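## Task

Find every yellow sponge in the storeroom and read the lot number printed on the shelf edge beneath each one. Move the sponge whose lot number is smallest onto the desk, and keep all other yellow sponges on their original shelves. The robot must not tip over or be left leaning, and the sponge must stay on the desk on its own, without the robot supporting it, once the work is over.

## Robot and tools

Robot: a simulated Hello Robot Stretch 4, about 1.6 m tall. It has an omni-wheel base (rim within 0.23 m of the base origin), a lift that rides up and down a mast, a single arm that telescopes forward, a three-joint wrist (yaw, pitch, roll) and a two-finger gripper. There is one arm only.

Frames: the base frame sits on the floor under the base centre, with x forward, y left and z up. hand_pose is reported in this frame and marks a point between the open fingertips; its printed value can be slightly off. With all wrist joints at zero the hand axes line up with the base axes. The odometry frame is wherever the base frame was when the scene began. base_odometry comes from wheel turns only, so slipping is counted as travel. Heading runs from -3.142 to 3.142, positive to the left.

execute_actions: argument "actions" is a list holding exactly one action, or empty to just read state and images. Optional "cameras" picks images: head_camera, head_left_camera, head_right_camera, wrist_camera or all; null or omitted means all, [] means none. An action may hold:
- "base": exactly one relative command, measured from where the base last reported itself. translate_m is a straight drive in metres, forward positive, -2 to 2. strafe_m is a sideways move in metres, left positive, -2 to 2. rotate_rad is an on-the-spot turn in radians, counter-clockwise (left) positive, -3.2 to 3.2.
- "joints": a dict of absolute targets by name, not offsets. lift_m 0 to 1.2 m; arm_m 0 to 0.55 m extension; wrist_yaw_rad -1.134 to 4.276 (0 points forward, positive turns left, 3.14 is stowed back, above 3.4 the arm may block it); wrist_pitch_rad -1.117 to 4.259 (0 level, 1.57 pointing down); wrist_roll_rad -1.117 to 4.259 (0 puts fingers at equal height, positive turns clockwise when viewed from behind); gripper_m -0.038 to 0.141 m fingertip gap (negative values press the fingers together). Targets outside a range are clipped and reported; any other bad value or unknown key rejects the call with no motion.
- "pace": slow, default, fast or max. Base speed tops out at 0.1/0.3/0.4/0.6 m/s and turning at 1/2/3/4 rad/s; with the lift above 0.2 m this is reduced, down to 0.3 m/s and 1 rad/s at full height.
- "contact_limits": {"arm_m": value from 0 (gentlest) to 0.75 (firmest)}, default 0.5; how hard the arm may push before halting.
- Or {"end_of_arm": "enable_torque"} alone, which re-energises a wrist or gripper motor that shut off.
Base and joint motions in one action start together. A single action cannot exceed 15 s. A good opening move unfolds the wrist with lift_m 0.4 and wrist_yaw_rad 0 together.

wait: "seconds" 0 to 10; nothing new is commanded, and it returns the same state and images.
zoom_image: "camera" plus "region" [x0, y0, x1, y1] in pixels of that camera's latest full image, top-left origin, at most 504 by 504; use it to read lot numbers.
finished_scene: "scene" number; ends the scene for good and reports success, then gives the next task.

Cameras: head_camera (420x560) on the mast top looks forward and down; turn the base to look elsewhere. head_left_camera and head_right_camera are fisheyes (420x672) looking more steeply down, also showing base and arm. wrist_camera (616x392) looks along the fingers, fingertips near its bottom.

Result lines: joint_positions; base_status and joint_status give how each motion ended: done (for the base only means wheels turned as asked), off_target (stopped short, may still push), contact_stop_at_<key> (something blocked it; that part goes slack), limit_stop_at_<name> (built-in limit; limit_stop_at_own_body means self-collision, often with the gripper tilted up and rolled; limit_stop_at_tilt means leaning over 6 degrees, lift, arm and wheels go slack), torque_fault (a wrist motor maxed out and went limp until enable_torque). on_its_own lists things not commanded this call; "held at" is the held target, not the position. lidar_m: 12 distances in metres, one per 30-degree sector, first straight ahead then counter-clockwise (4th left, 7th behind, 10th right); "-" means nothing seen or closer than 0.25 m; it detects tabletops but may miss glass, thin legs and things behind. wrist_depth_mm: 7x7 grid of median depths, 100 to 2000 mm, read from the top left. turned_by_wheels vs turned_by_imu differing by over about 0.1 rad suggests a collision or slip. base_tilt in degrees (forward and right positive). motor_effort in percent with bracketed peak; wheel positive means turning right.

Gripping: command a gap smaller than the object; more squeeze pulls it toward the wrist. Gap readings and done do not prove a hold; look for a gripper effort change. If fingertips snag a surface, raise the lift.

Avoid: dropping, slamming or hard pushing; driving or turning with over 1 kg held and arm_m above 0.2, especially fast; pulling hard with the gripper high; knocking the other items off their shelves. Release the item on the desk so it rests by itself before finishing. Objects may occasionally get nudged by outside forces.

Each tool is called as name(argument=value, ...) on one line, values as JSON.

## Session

execute_actions(actions=[])

Scene clock: 0.00 s.
base_odometry: x=+0.000 y=+0.000 heading=+0.000 (m, m, rad; odometry frame)
turned_by_wheels: +0.000 (rad since the last result)
turned_by_imu: +0.000 (rad since the last result)
base_tilt: forward=+0.7 right=-0.2 (deg)
lidar_m: 0.68 0.72 0.99 1.29 1.36 1.62 1.32 0.82 1.09 2.95 1.01 0.74
base_status: not commanded
joint_positions: lift_m=+0.264 arm_m=+0.001 wrist_yaw_rad=+3.191 wrist_pitch_rad=+0.000 wrist_roll_rad=+0.015 gripper_m=+0.057
joint_status: not commanded
motor_effort: lift_m=+20 arm_m=-1 wrist_yaw_rad=-1 wrist_pitch_rad=-6 wrist_roll_rad=-2 gripper_m=-1 wheel_0=+0 wheel_1=+0 wheel_2=+0 (%)
hand_pose: x=-0.1204 y=+0.0730 z=+0.4423 quat_wxyz=(-0.025, +0.000, +0.008, +1.000) (m; base frame)
wrist_depth_mm: - - 133 1618 1537 1576 1537 / - - 133 1618 1576 1537 1537 / - 110 135 1618 1618 1576 1576 / - 137 168 1576 1576 1576 1576 / 198 1756 1281 1661 1618 1576 1576 / 206 1430 198 1430 1160 1308 1255 / 200 931 1008 - 1008 917 946
pictures: head_camera, head_left_camera, head_right_camera, wrist_camera
Images, in order (width x height): head_camera 420x560, head_left_camera 420x672, head_right_camera 420x672, wrist_camera 616x392.

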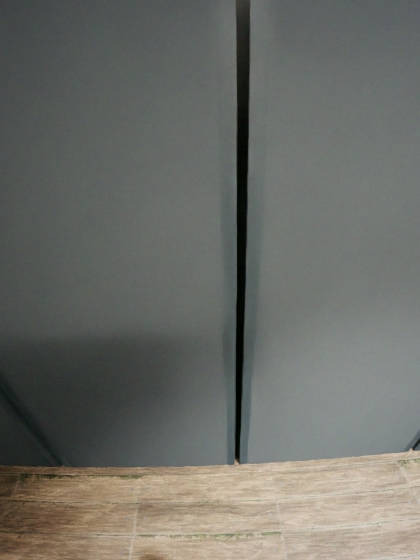

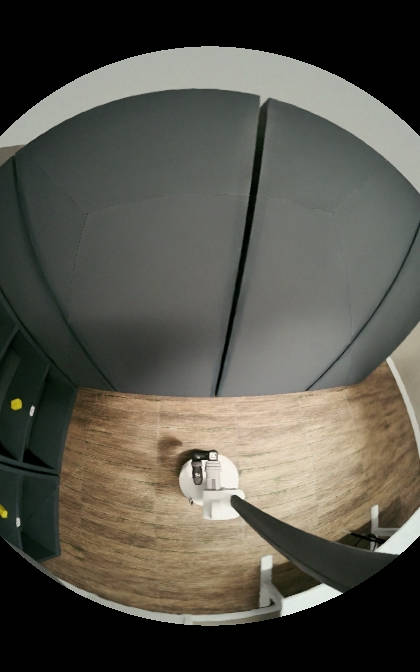

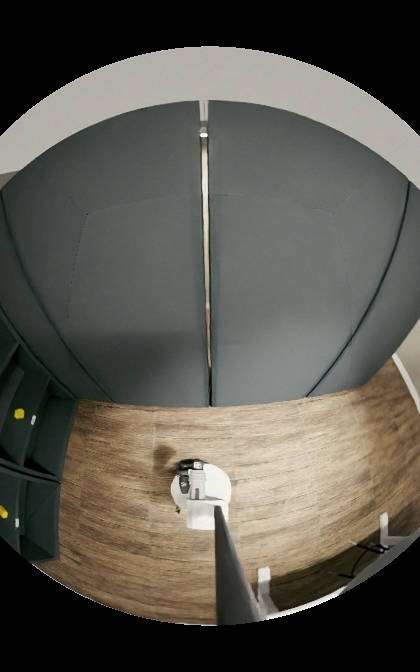

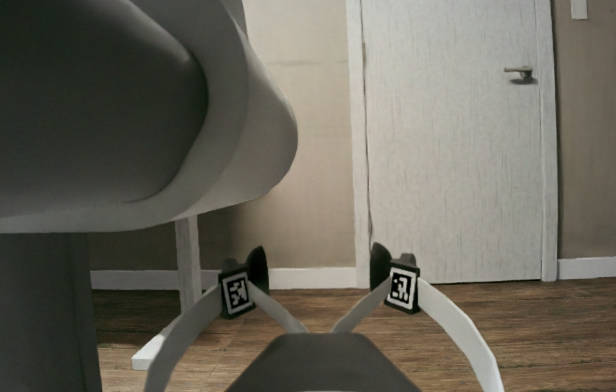

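execute_actions(actions=[{"joints": {"lift_m": 0.52, "wrist_yaw_rad": 1.88, "gripper_m": 0.03}, "pace": "fast"}])

Scene clock: 8.47 s.
base_odometry: x=+0.000 y=+0.000 heading=+0.000 (m, m, rad; odometry frame)
turned_by_wheels: +0.000 (rad since the last result)
turned_by_imu: -0.001 (rad since the last result)
base_tilt: forward=+0.8 right=-0.2 (deg)
lidar_m: 0.70 0.71 0.99 1.30 1.36 1.60 1.34 0.81 1.09 2.94 1.02 0.73
base_status: not commanded
joint_positions: lift_m=+0.520 arm_m=+0.001 wrist_yaw_rad=+1.880 wrist_pitch_rad=+0.000 wrist_roll_rad=+0.015 gripper_m=+0.030
joint_status: all done
motor_effort: lift_m=+22(28) arm_m=-1(1) wrist_yaw_rad=-2(3) wrist_pitch_rad=-7(7) wrist_roll_rad=-1(2) gripper_m=-3(3) wheel_0=+0(1) wheel_1=-1(0) wheel_2=+0(0) (%)
hand_pose: x=+0.1675 y=+0.3014 z=+0.6981 quat_wxyz=(+0.590, +0.005, +0.006, +0.808) (m; base frame)
wrist_depth_mm: 1808 1576 1618 1430 1576 1464 1138 / 1808 1808 1808 1397 1576 1464 1078 / 1863 1756 1808 1336 1537 1499 1205 / 1808 1756 1921 1576 1576 1499 1205 / 1756 1708 1863 1308 1397 1464 1118 / 1808 1756 194 1336 195 1499 1205 / 1499 1464 1397 - 1366 1182 1138
pictures: head_camera, head_left_camera, head_right_camera, wrist_camera
Images, in order (width x height): head_camera 420x560, head_left_camera 420x672, head_right_camera 420x672, wrist_camera 616x392.

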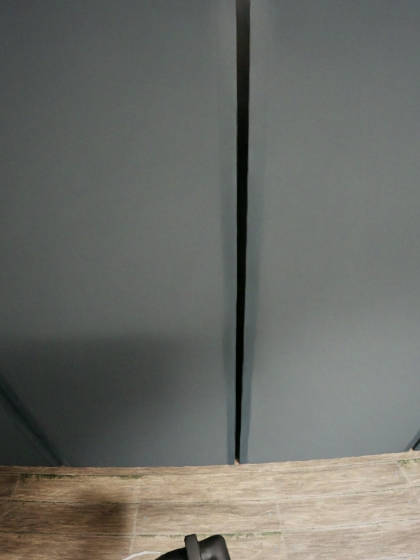

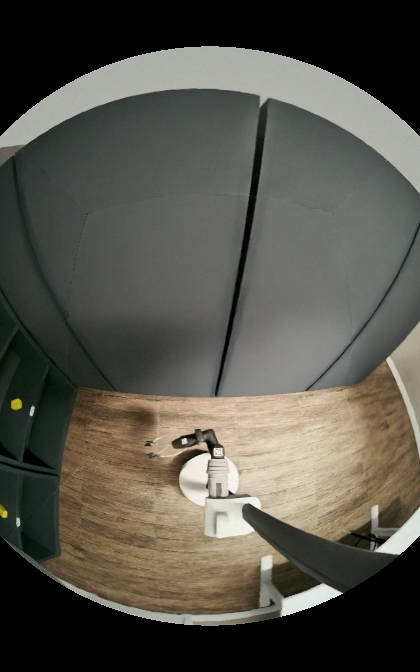

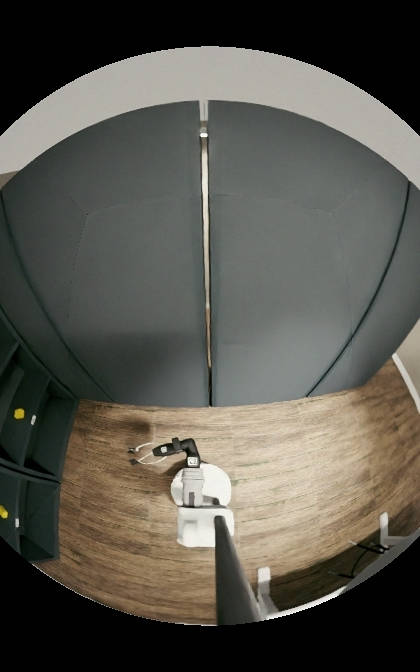

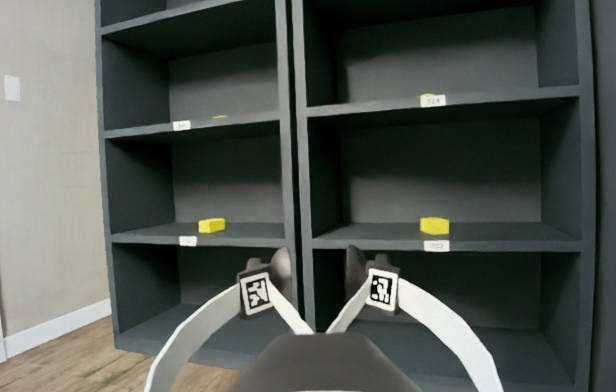

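zoom_image(camera="wrist_camera", region=[400, 85, 470, 120])

zoom_image(camera="wrist_camera", region=[400, 210, 470, 260])

zoom_image(camera="wrist_camera", region=[160, 105, 240, 140])

zoom_image(camera="wrist_camera", region=[160, 210, 240, 255])

Region (400, 85, 470, 120) of wrist_camera's 616x392 image, scaled by 7.200.

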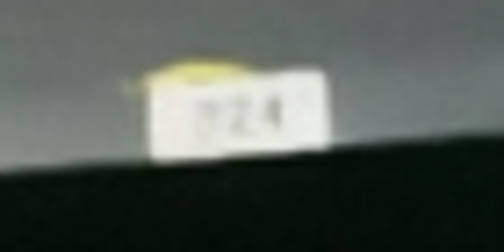

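Region (400, 210, 470, 260) of wrist_camera's 616x392 image, scaled by 7.200; it fills the top 360 rows of this view, and the rest is white.

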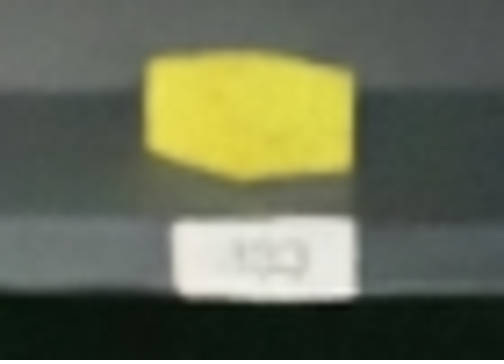

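Region (160, 105, 240, 140) of wrist_camera's 616x392 image, scaled by 6.300; it fills the top 220 rows of this view, and the rest is white.

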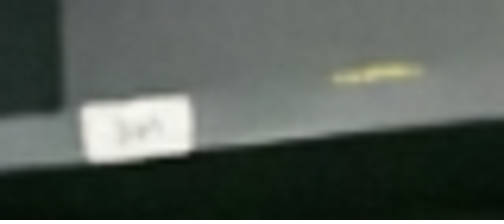

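Region (160, 210, 240, 255) of wrist_camera's 616x392 image, scaled by 6.300; it fills the top 284 rows of this view, and the rest is white.

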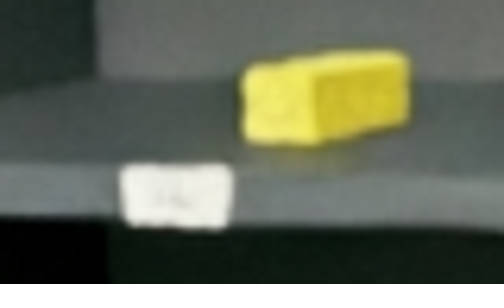

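execute_actions(actions=[{"base": {"rotate_rad": 1.95}, "joints": {"arm_m": 0.42, "wrist_yaw_rad": -0.4}, "pace": "default"}])

Scene clock: 35.30 s.
base_odometry: x=+0.000 y=+0.000 heading=+1.950 (m, m, rad; odometry frame)
turned_by_wheels: +1.950 (rad since the last result)
turned_by_imu: +1.955 (rad since the last result)
base_tilt: forward=+0.7 right=-0.2 (deg)
lidar_m: 1.31 1.62 1.54 0.81 0.96 2.94 1.27 0.78 0.71 0.71 0.89 1.29
base_status: done
joint_positions: lift_m=+0.520 arm_m=+0.419 wrist_yaw_rad=-0.400 wrist_pitch_rad=+0.000 wrist_roll_rad=+0.015 gripper_m=+0.030
joint_status: all done
motor_effort: lift_m=+20(21) arm_m=+5(5) wrist_yaw_rad=-2(12) wrist_pitch_rad=-8(7) wrist_roll_rad=-2(2) gripper_m=-5(6) wheel_0=+0(8) wheel_1=-1(8) wheel_2=+0(8) (%)
hand_pose: x=+0.8217 y=-0.1928 z=+0.6982 quat_wxyz=(+0.980, +0.007, -0.002, -0.198) (m; base frame)
wrist_depth_mm: 1138 1118 741 1118 1138 1138 991 / 820 768 715 842 878 878 878 / 1118 1138 854 1118 1160 1118 1060 / 1182 1138 820 1160 1160 1182 1078 / 1138 1138 809 946 991 931 917 / 788 768 193 732 195 1182 1025 / 1182 1205 750 - 1182 1182 1078
pictures: head_camera, head_left_camera, head_right_camera, wrist_camera
Images, in order (width x height): head_camera 420x560, head_left_camera 420x672, head_right_camera 420x672, wrist_camera 616x392.

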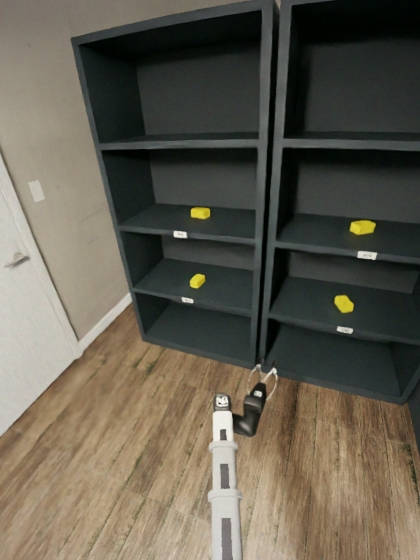

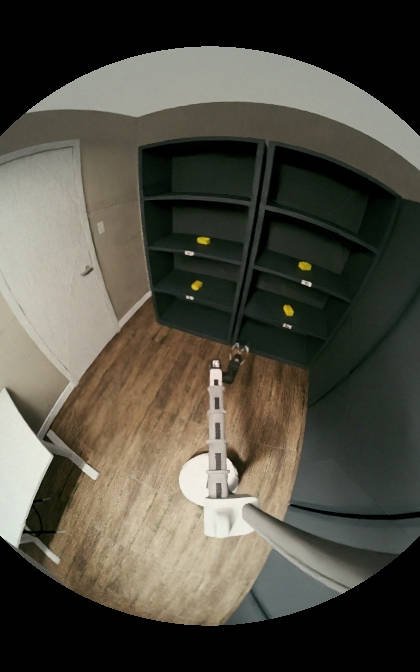

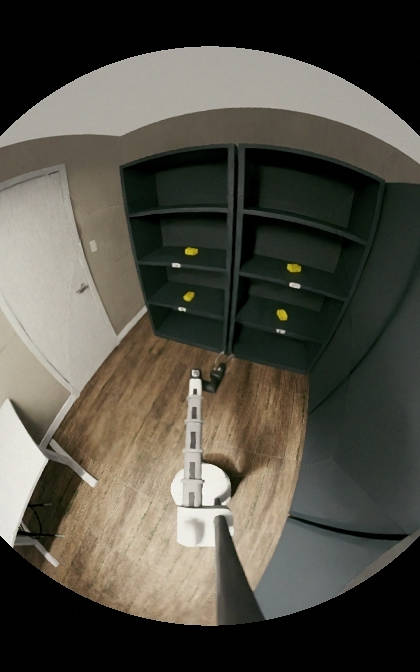

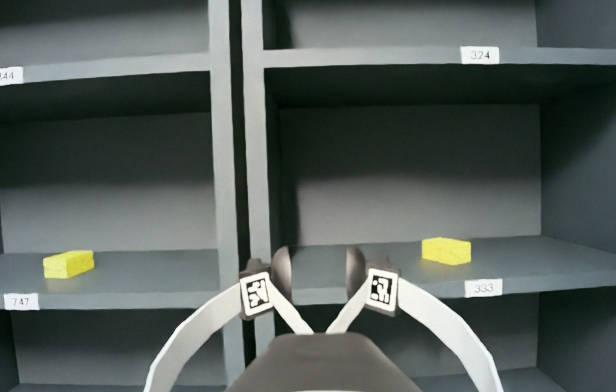

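zoom_image(camera="wrist_camera", region=[440, 35, 540, 75])

zoom_image(camera="wrist_camera", region=[410, 230, 530, 310])

zoom_image(camera="wrist_camera", region=[0, 55, 80, 95])

zoom_image(camera="wrist_camera", region=[0, 245, 110, 320])

zoom_image(camera="head_camera", region=[155, 200, 235, 250])

Region (440, 35, 540, 75) of wrist_camera's 616x392 image, scaled by 5.040; it fills the top 202 rows of this view, and the rest is white.

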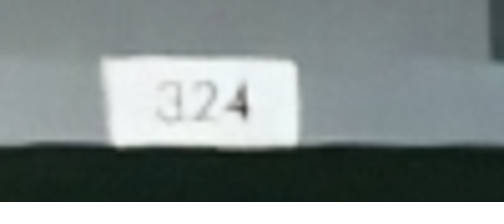

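Region (410, 230, 530, 310) of wrist_camera's 616x392 image, scaled by 4.200.

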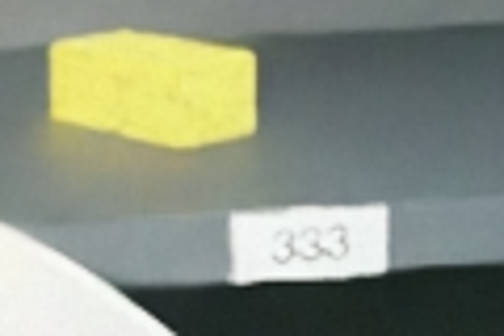

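Region (0, 55, 80, 95) of wrist_camera's 616x392 image, scaled by 6.300.

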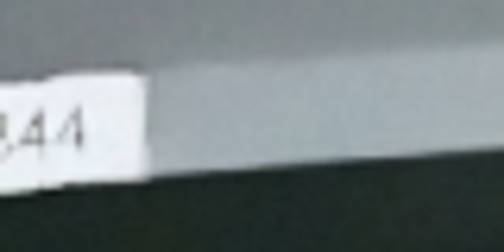

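Region (0, 245, 110, 320) of wrist_camera's 616x392 image, scaled by 4.582; it fills the top 344 rows of this view, and the rest is white.

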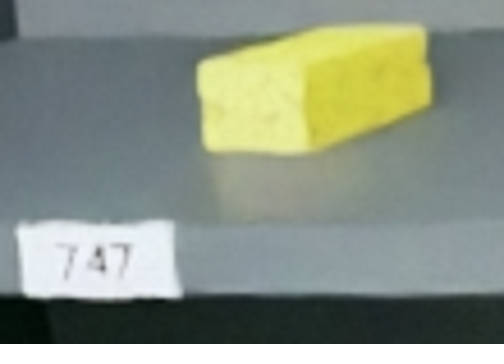

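Region (155, 200, 235, 250) of head_camera's 420x560 image, scaled by 6.300, with more detail than that image has; it fills the top 315 rows of this view, and the rest is white.

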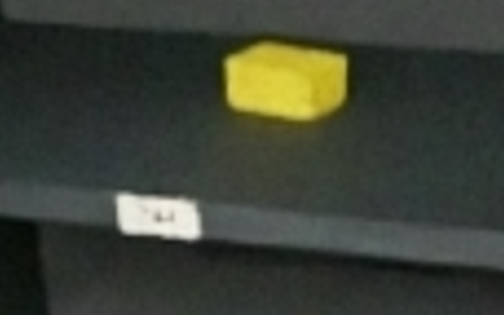

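execute_actions(actions=[{"joints": {"wrist_yaw_rad": -0.1}, "pace": "fast"}], cameras=["wrist_camera"])

zoom_image(camera="wrist_camera", region=[60, 40, 260, 320])

Scene clock: 44.63 s.
base_odometry: x=+0.000 y=+0.000 heading=+1.950 (m, m, rad; odometry frame)
turned_by_wheels: +0.000 (rad since the last result)
turned_by_imu: -0.001 (rad since the last result)
base_tilt: forward=+0.7 right=-0.2 (deg)
lidar_m: 1.31 1.62 1.54 0.80 0.95 2.94 1.24 0.78 0.69 0.69 0.84 1.28
base_status: not commanded
joint_positions: lift_m=+0.520 arm_m=+0.419 wrist_yaw_rad=-0.100 wrist_pitch_rad=+0.000 wrist_roll_rad=+0.015 gripper_m=+0.030
joint_status: all done
motor_effort: lift_m=+20(20) arm_m=+5(6) wrist_yaw_rad=+0(7) wrist_pitch_rad=-6(7) wrist_roll_rad=-2(1) gripper_m=-6(4) wheel_0=-1(1) wheel_1=-1(0) wheel_2=+0(0) (%)
hand_pose: x=+0.8682 y=-0.1159 z=+0.6982 quat_wxyz=(+0.999, +0.008, +0.000, -0.050) (m; base frame)
wrist_depth_mm: 1025 1281 1229 1138 661 634 603 / 960 976 891 831 732 878 866 / 1025 1281 1229 1138 809 1025 960 / 1025 1281 1281 1182 866 1042 960 / 976 1138 1008 946 768 960 931 / 991 1229 194 732 195 661 661 / 1025 1229 1255 - 1098 1025 991
pictures: wrist_camera
Images, in order (width x height): wrist_camera 616x392.

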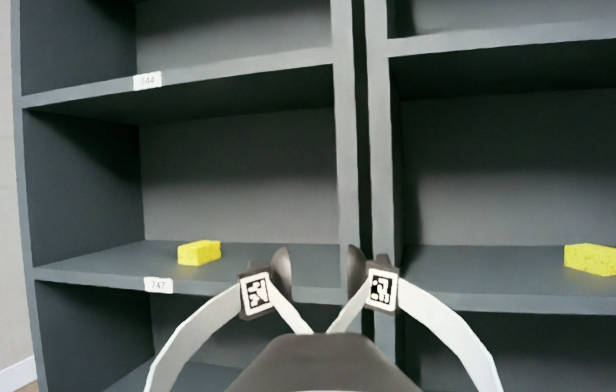

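Region (60, 40, 260, 320) of wrist_camera's 616x392 image, scaled by 1.800; it fills the left 360 columns of this view, and the rest is white.

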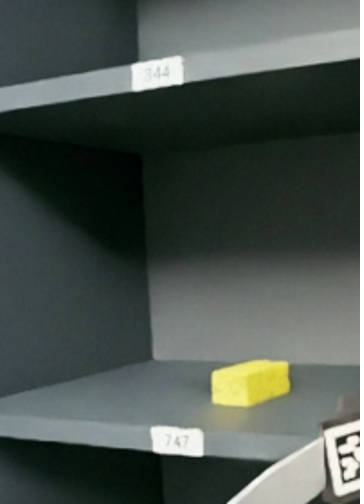

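zoom_image(camera="wrist_camera", region=[120, 62, 180, 98])

Region (120, 62, 180, 98) of wrist_camera's 616x392 image, scaled by 8.400; it fills the top 302 rows of this view, and the rest is white.

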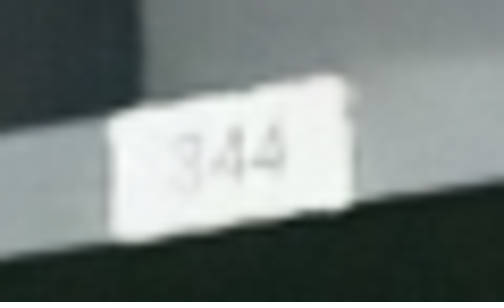

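execute_actions(actions=[{"joints": {"wrist_yaw_rad": -0.31}, "pace": "fast"}], cameras=["wrist_camera"])

zoom_image(camera="wrist_camera", region=[10, 55, 90, 100])

Scene clock: 55.73 s.
base_odometry: x=+0.000 y=+0.000 heading=+1.950 (m, m, rad; odometry frame)
turned_by_wheels: +0.000 (rad since the last result)
turned_by_imu: -0.001 (rad since the last result)
base_tilt: forward=+0.7 right=-0.2 (deg)
lidar_m: 1.32 1.63 1.52 0.82 0.94 2.91 1.25 0.78 0.68 0.69 0.87 1.29
base_status: not commanded
joint_positions: lift_m=+0.520 arm_m=+0.419 wrist_yaw_rad=-0.310 wrist_pitch_rad=+0.000 wrist_roll_rad=+0.015 gripper_m=+0.030
joint_status: all done
motor_effort: lift_m=+20(21) arm_m=+5(5) wrist_yaw_rad=-2(7) wrist_pitch_rad=-5(8) wrist_roll_rad=-2(2) gripper_m=-5(2) wheel_0=+0(1) wheel_1=-1(1) wheel_2=+0(0) (%)
hand_pose: x=+0.8381 y=-0.1712 z=+0.6982 quat_wxyz=(+0.988, +0.007, -0.001, -0.154) (m; base frame)
wrist_depth_mm: 1182 1138 1160 750 1098 1078 1078 / 809 831 788 732 878 866 866 / 1182 1160 1182 854 1118 1078 1078 / 1229 1205 1118 854 1118 1118 1078 / 1160 1118 1098 741 991 866 931 / 1138 1182 194 723 196 691 1118 / 1229 1255 1182 - 1160 1138 1098
pictures: wrist_camera
Images, in order (width x height): wrist_camera 616x392.

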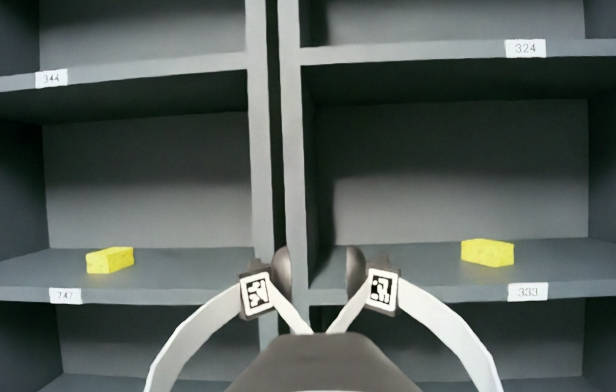

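Region (10, 55, 90, 100) of wrist_camera's 616x392 image, scaled by 6.300; it fills the top 284 rows of this view, and the rest is white.

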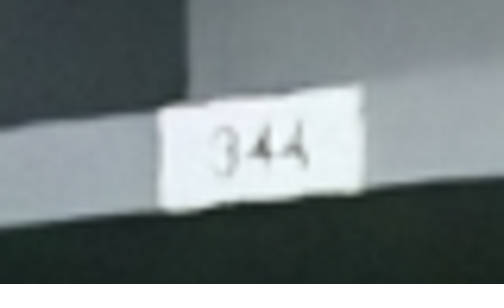

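zoom_image(camera="wrist_camera", region=[30, 275, 110, 315])

Region (30, 275, 110, 315) of wrist_camera's 616x392 image, scaled by 6.300.

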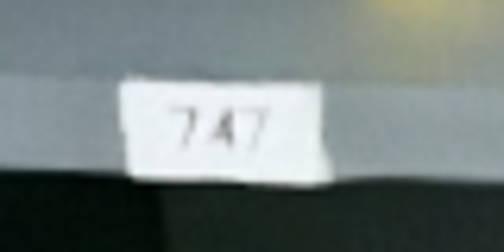

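execute_actions(actions=[{"base": {"rotate_rad": 1.19}, "joints": {"arm_m": 0.0, "wrist_yaw_rad": 0.0, "lift_m": 0.2}, "pace": "fast"}], cameras=["head_left_camera", "head_camera"])

Scene clock: 67.10 s.
base_odometry: x=+0.000 y=+0.000 heading=+3.140 (m, m, rad; odometry frame)
turned_by_wheels: +1.190 (rad since the last result)
turned_by_imu: +1.193 (rad since the last result)
base_tilt: forward=+0.7 right=-0.2 (deg)
lidar_m: 1.31 0.82 1.08 2.94 1.03 0.72 0.69 0.73 0.99 1.28 1.36 1.60
base_status: done
joint_positions: lift_m=+0.200 arm_m=+0.002 wrist_yaw_rad=+0.000 wrist_pitch_rad=+0.000 wrist_roll_rad=+0.015 gripper_m=+0.030
joint_status: all done
motor_effort: lift_m=+17(17) arm_m=-5(8) wrist_yaw_rad=-1(6) wrist_pitch_rad=-8(10) wrist_roll_rad=-2(2) gripper_m=-3(4) wheel_0=+0(7) wheel_1=+1(8) wheel_2=+0(8) (%)
hand_pose: x=+0.4614 y=-0.0874 z=+0.3784 quat_wxyz=(+1.000, +0.008, +0.000, +0.000) (m; base frame)
wrist_depth_mm: 621 1281 1308 1281 1255 1229 1281 / 842 960 1281 1308 1255 1281 1281 / 1308 1308 1308 1308 1281 1308 1255 / 1308 1308 1336 1308 1336 1281 1308 / 1281 1366 1308 1336 1308 1336 1308 / 1255 1060 194 1078 195 1118 1078 / 854 831 854 - 866 768 809
pictures: head_camera, head_left_camera
Images, in order (width x height): head_camera 420x560, head_left_camera 420x672.

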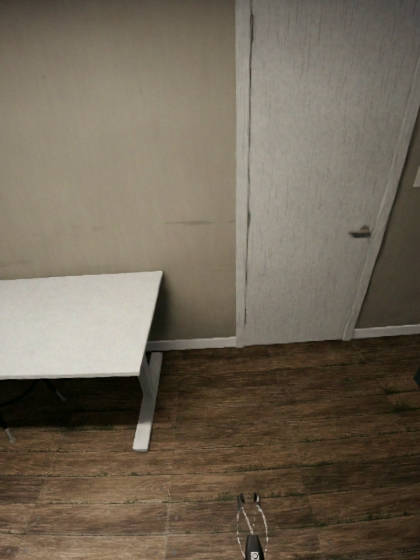

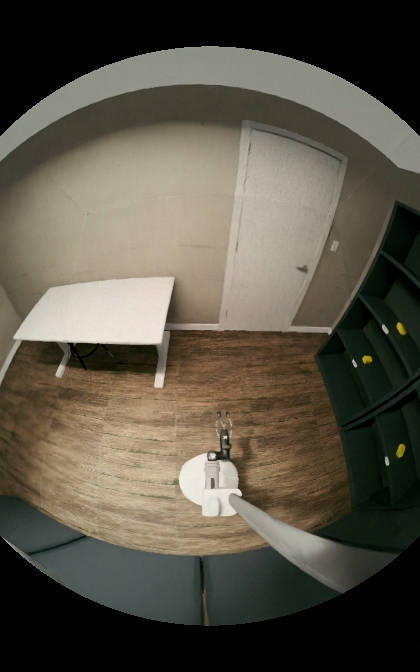

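execute_actions(actions=[{"base": {"strafe_m": 2.0}, "pace": "max"}], cameras=["head_left_camera"])

Scene clock: 73.60 s.
base_odometry: x=-0.003 y=-2.000 heading=+3.140 (m, m, rad; odometry frame)
turned_by_wheels: +0.000 (rad since the last result)
turned_by_imu: +0.006 (rad since the last result)
base_tilt: forward=+0.7 right=-0.2 (deg)
lidar_m: 0.74 1.36 0.96 0.94 0.98 1.35 0.75 0.77 1.04 2.78 1.06 0.74
base_status: done
joint_positions: lift_m=+0.200 arm_m=+0.002 wrist_yaw_rad=+0.000 wrist_pitch_rad=+0.000 wrist_roll_rad=+0.015 gripper_m=+0.030
joint_status: not commanded
motor_effort: lift_m=+19(19) arm_m=-6(6) wrist_yaw_rad=-1(1) wrist_pitch_rad=-6(7) wrist_roll_rad=-2(2) gripper_m=-7(4) wheel_0=+1(11) wheel_1=+0(14) wheel_2=+1(1) (%)
hand_pose: x=+0.4614 y=-0.0874 z=+0.3783 quat_wxyz=(+1.000, +0.008, +0.000, +0.000) (m; base frame)
wrist_depth_mm: 1255 1255 1205 1229 691 691 715 / 1229 1229 1255 1229 866 1118 1118 / 1255 1255 1255 1255 1255 1255 768 / 1281 1281 1255 1255 1255 1255 1255 / 1281 1255 1281 1281 854 1255 1281 / 1229 1229 194 1138 194 1060 1078 / 891 854 854 - 809 741 809
pictures: head_left_camera
Images, in order (width x height): head_left_camera 420x672.

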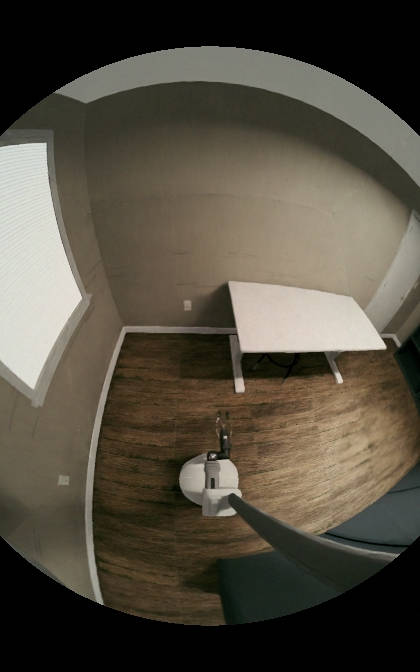

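execute_actions(actions=[{"base": {"strafe_m": 0.42}, "pace": "max"}], cameras=["head_left_camera", "head_right_camera"])

Scene clock: 84.07 s.
base_odometry: x=-0.003 y=-2.420 heading=+3.140 (m, m, rad; odometry frame)
turned_by_wheels: +0.000 (rad since the last result)
turned_by_imu: +0.000 (rad since the last result)
base_tilt: forward=+0.7 right=-0.2 (deg)
lidar_m: 1.48 0.78 0.54 0.52 0.52 0.74 2.00 0.89 1.08 2.81 1.04 0.91
base_status: done
joint_positions: lift_m=+0.200 arm_m=+0.002 wrist_yaw_rad=+0.000 wrist_pitch_rad=+0.000 wrist_roll_rad=+0.015 gripper_m=+0.030
joint_status: not commanded
motor_effort: lift_m=+19(19) arm_m=-6(6) wrist_yaw_rad=-1(0) wrist_pitch_rad=-7(6) wrist_roll_rad=-1(1) gripper_m=-4(4) wheel_0=+1(12) wheel_1=-1(15) wheel_2=+0(1) (%)
hand_pose: x=+0.4614 y=-0.0874 z=+0.3783 quat_wxyz=(+1.000, +0.008, +0.000, +0.000) (m; base frame)
wrist_depth_mm: 904 1229 1229 1205 1229 1229 788 / 917 1255 1229 1229 1255 1229 866 / 904 1255 1255 1255 1229 1229 1229 / 917 1281 1281 1255 1229 1255 1281 / 891 1255 1255 1281 1255 1229 1205 / 878 1138 193 1098 194 1118 946 / 798 854 854 - 891 768 788
pictures: head_left_camera, head_right_camera
Images, in order (width x height): head_left_camera 420x672, head_right_camera 420x672.

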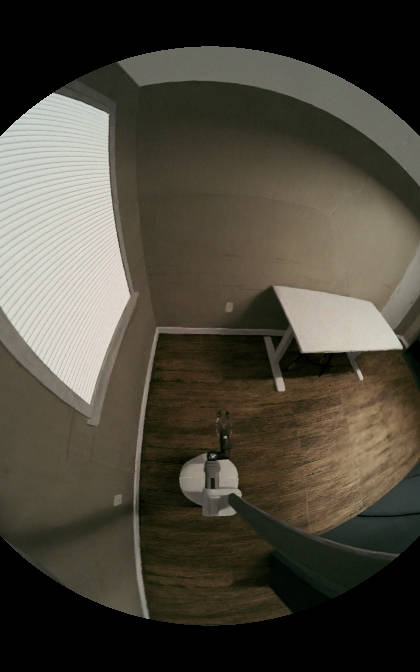

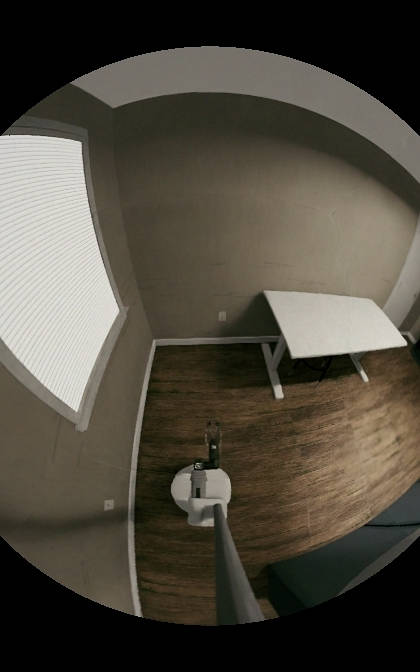

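zoom_image(camera="head_left_camera", region=[100, 480, 340, 640])

Region (100, 480, 340, 640) of head_left_camera's 420x672 image, scaled by 2.100, with more detail than that image has.

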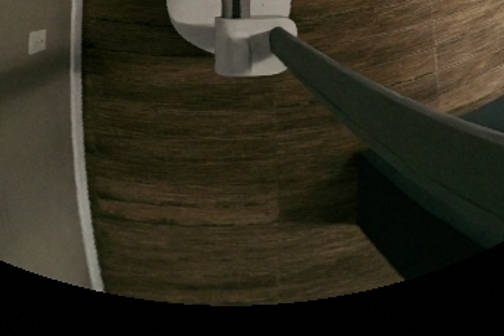

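execute_actions(actions=[{"base": {"translate_m": -1.75}, "joints": {"lift_m": 0.5, "wrist_yaw_rad": -0.8}, "pace": "max"}])

Scene clock: 105.47 s.
base_odometry: x=+1.747 y=-2.423 heading=+3.140 (m, m, rad; odometry frame)
turned_by_wheels: +0.000 (rad since the last result)
turned_by_imu: -0.009 (rad since the last result)
base_tilt: forward=+0.8 right=-0.2 (deg)
lidar_m: 2.16 0.70 0.50 0.46 0.49 0.50 0.47 0.50 0.70 1.78 0.74 0.72
base_status: done
joint_positions: lift_m=+0.500 arm_m=+0.002 wrist_yaw_rad=-0.800 wrist_pitch_rad=+0.000 wrist_roll_rad=+0.015 gripper_m=+0.030
joint_status: all done
motor_effort: lift_m=+21(26) arm_m=-5(6) wrist_yaw_rad=-1(10) wrist_pitch_rad=-6(8) wrist_roll_rad=-2(2) gripper_m=-6(5) wheel_0=+1(7) wheel_1=+0(8) wheel_2=+1(14) (%)
hand_pose: x=+0.3111 y=-0.2678 z=+0.6782 quat_wxyz=(+0.921, +0.007, -0.003, -0.389) (m; base frame)
wrist_depth_mm: - - 707 554 699 1182 1756 / - - 699 569 917 1118 1863 / - - 715 559 1366 1229 1863 / - - 732 559 1366 1182 1808 / - - 741 554 931 1160 1921 / - - 193 559 195 1229 1661 / 1464 1430 750 - 1308 1182 1308
pictures: head_camera, head_left_camera, head_right_camera, wrist_camera
Images, in order (width x height): head_camera 420x560, head_left_camera 420x672, head_right_camera 420x672, wrist_camera 616x392.

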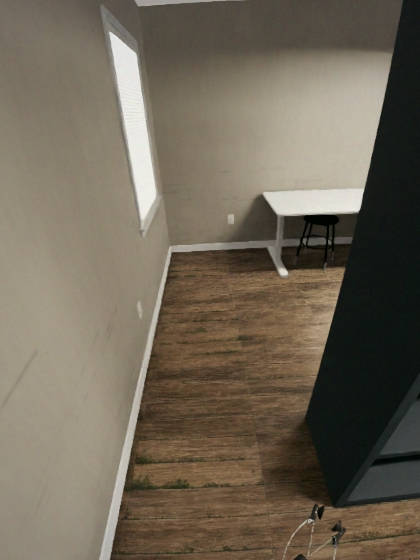

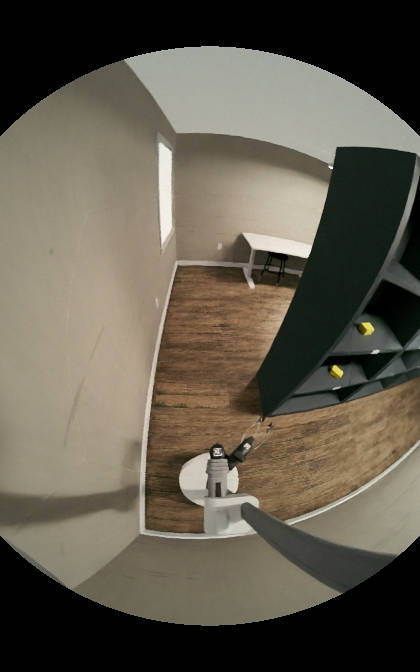

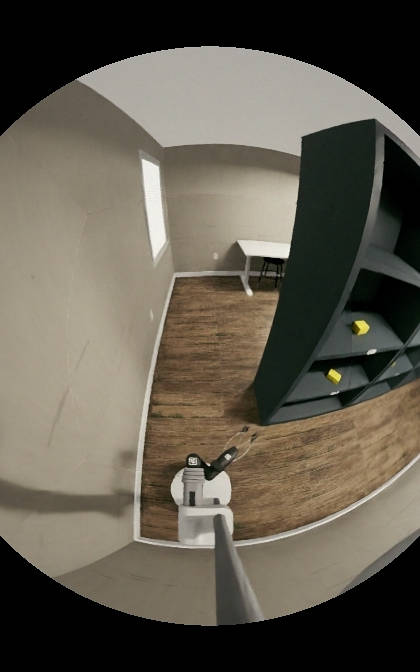

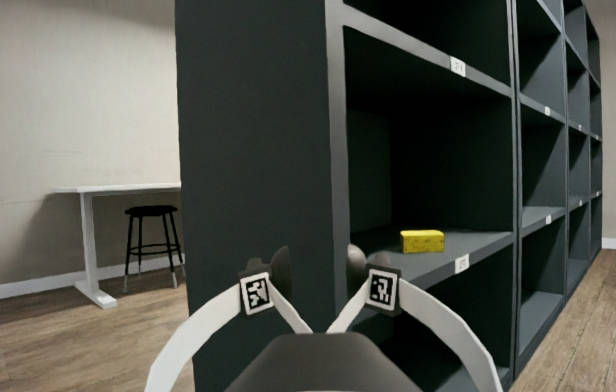

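zoom_image(camera="wrist_camera", region=[430, 45, 500, 90])

zoom_image(camera="wrist_camera", region=[430, 245, 500, 285])

Region (430, 45, 500, 90) of wrist_camera's 616x392 image, scaled by 7.200; it fills the top 324 rows of this view, and the rest is white.

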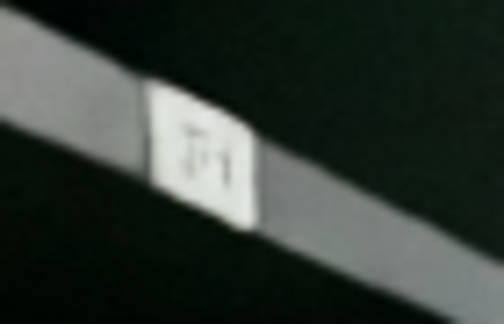

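Region (430, 245, 500, 285) of wrist_camera's 616x392 image, scaled by 7.200; it fills the top 288 rows of this view, and the rest is white.

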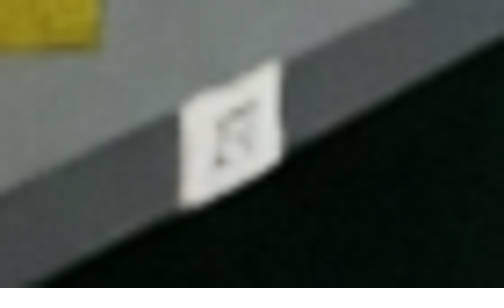

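execute_actions(actions=[{"base": {"strafe_m": -0.62}, "joints": {"lift_m": 0.585, "wrist_yaw_rad": -0.6, "wrist_roll_rad": 1.57}, "pace": "max"}])

Scene clock: 132.97 s.
base_odometry: x=+1.747 y=-1.803 heading=+3.141 (m, m, rad; odometry frame)
turned_by_wheels: +0.000 (rad since the last result)
turned_by_imu: -0.005 (rad since the last result)
base_tilt: forward=+0.8 right=-0.2 (deg)
lidar_m: 0.48 1.65 1.19 1.08 0.69 0.50 0.46 0.47 0.67 1.70 0.77 0.53
base_status: done
joint_positions: lift_m=+0.585 arm_m=+0.002 wrist_yaw_rad=-0.600 wrist_pitch_rad=+0.000 wrist_roll_rad=+1.570 gripper_m=+0.030
joint_status: all done
motor_effort: lift_m=+20(25) arm_m=-5(5) wrist_yaw_rad=+0(2) wrist_pitch_rad=-7(8) wrist_roll_rad=+0(3) gripper_m=-1(2) wheel_0=+0(10) wheel_1=+0(11) wheel_2=+1(1) (%)
hand_pose: x=+0.3615 y=-0.2351 z=+0.7633 quat_wxyz=(+0.676, +0.675, -0.209, -0.209) (m; base frame)
wrist_depth_mm: 676 668 668 683 661 647 661 / 750 750 715 768 759 715 750 / 866 866 778 891 866 574 904 / 904 504 768 976 960 496 946 / 866 455 676 891 809 496 854 / 831 421 193 820 195 462 379 / 778 359 741 - 750 399 351
pictures: head_camera, head_left_camera, head_right_camera, wrist_camera
Images, in order (width x height): head_camera 420x560, head_left_camera 420x672, head_right_camera 420x672, wrist_camera 616x392.

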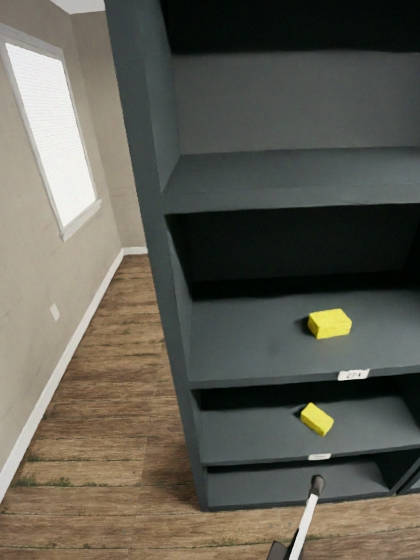

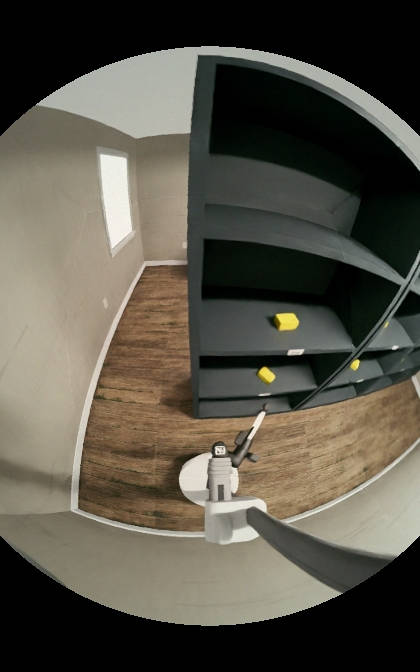

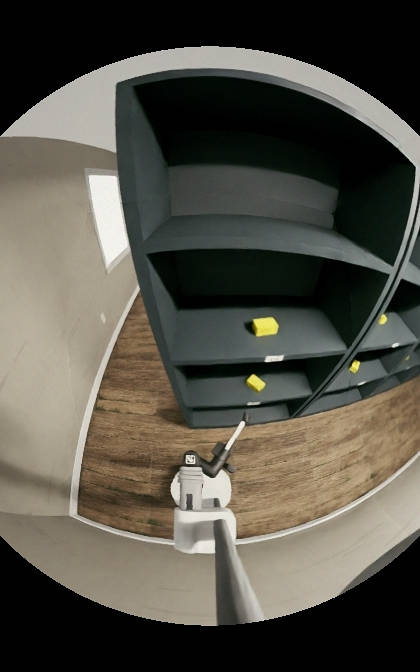

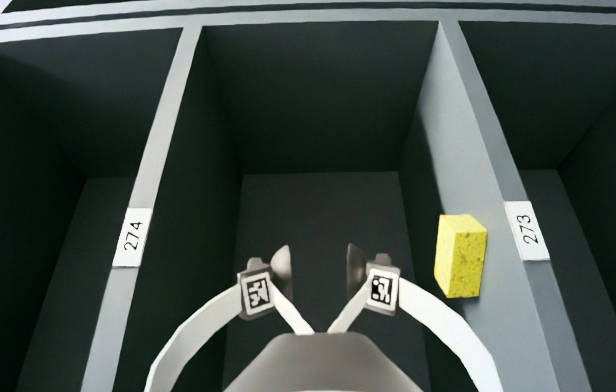

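zoom_image(camera="wrist_camera", region=[90, 190, 190, 290])

zoom_image(camera="wrist_camera", region=[420, 180, 570, 310])

execute_actions(actions=[{"base": {"strafe_m": -0.9}, "pace": "max"}])

Region (90, 190, 190, 290) of wrist_camera's 616x392 image, scaled by 5.040.

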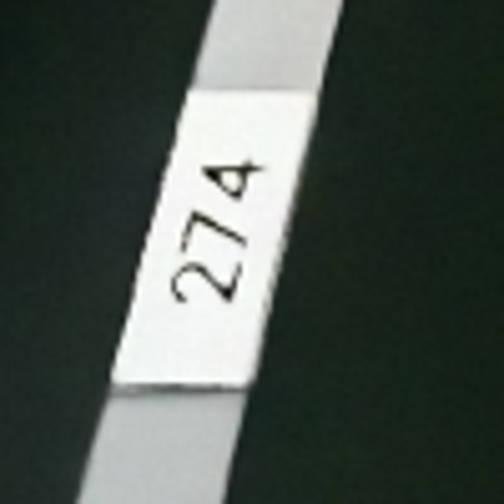

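Region (420, 180, 570, 310) of wrist_camera's 616x392 image, scaled by 3.360; it fills the top 437 rows of this view, and the rest is white.

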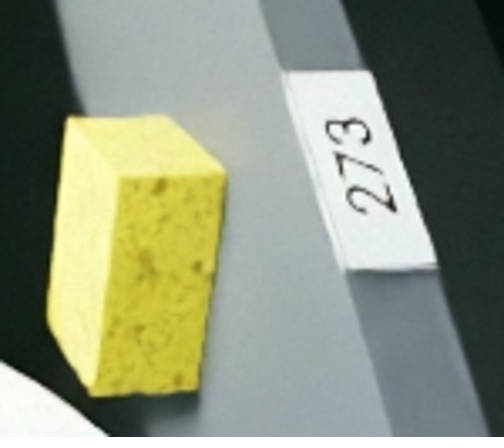

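Scene clock: 139.50 s.
base_odometry: x=+1.748 y=-0.903 heading=+3.141 (m, m, rad; odometry frame)
turned_by_wheels: +0.000 (rad since the last result)
turned_by_imu: -0.006 (rad since the last result)
base_tilt: forward=+0.8 right=-0.2 (deg)
lidar_m: 0.51 0.54 0.74 1.99 0.68 0.45 0.43 0.43 0.63 1.55 0.81 0.56
base_status: done
joint_positions: lift_m=+0.585 arm_m=+0.002 wrist_yaw_rad=-0.600 wrist_pitch_rad=+0.000 wrist_roll_rad=+1.570 gripper_m=+0.030
joint_status: not commanded
motor_effort: lift_m=+20(20) arm_m=-5(5) wrist_yaw_rad=+0(0) wrist_pitch_rad=-6(6) wrist_roll_rad=+0(0) gripper_m=-2(4) wheel_0=-1(10) wheel_1=-1(11) wheel_2=+1(1) (%)
hand_pose: x=+0.3615 y=-0.2351 z=+0.7633 quat_wxyz=(+0.676, +0.675, -0.209, -0.209) (m; base frame)
wrist_depth_mm: 750 723 723 723 707 707 707 / 798 798 759 809 788 788 798 / 866 917 778 976 904 647 917 / 917 1008 768 1025 991 539 976 / 878 496 683 931 809 496 891 / 854 455 194 831 195 466 809 / 798 392 732 - 788 399 375
pictures: head_camera, head_left_camera, head_right_camera, wrist_camera
Images, in order (width x height): head_camera 420x560, head_left_camera 420x672, head_right_camera 420x672, wrist_camera 616x392.

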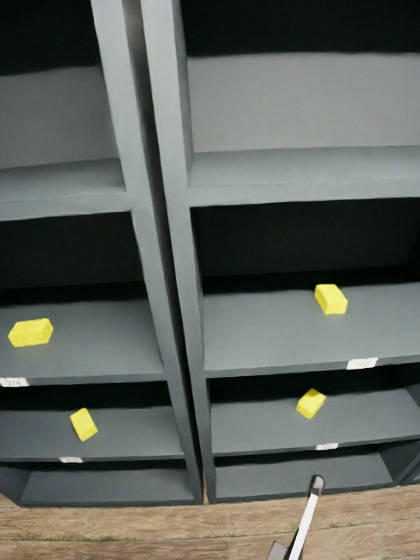

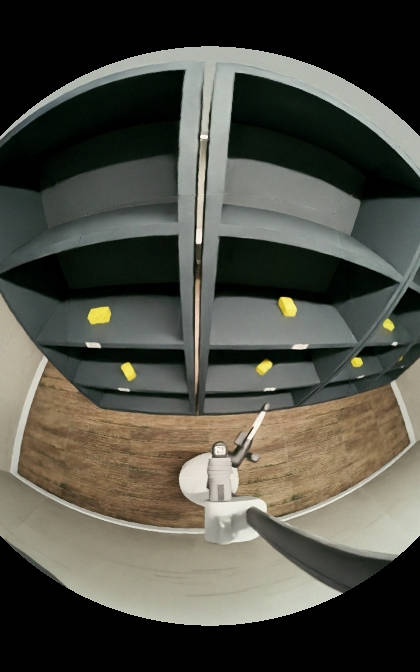

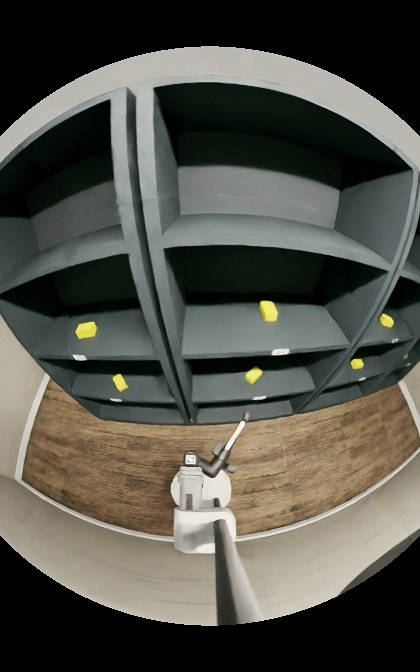

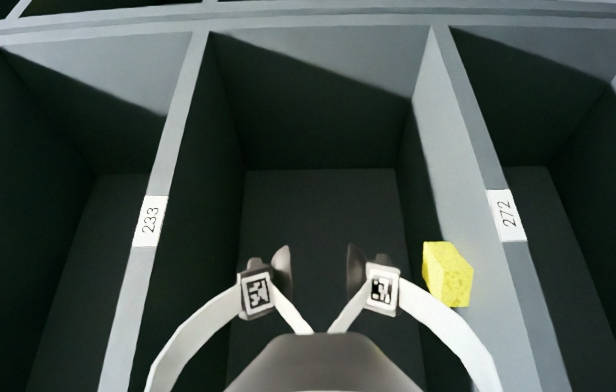

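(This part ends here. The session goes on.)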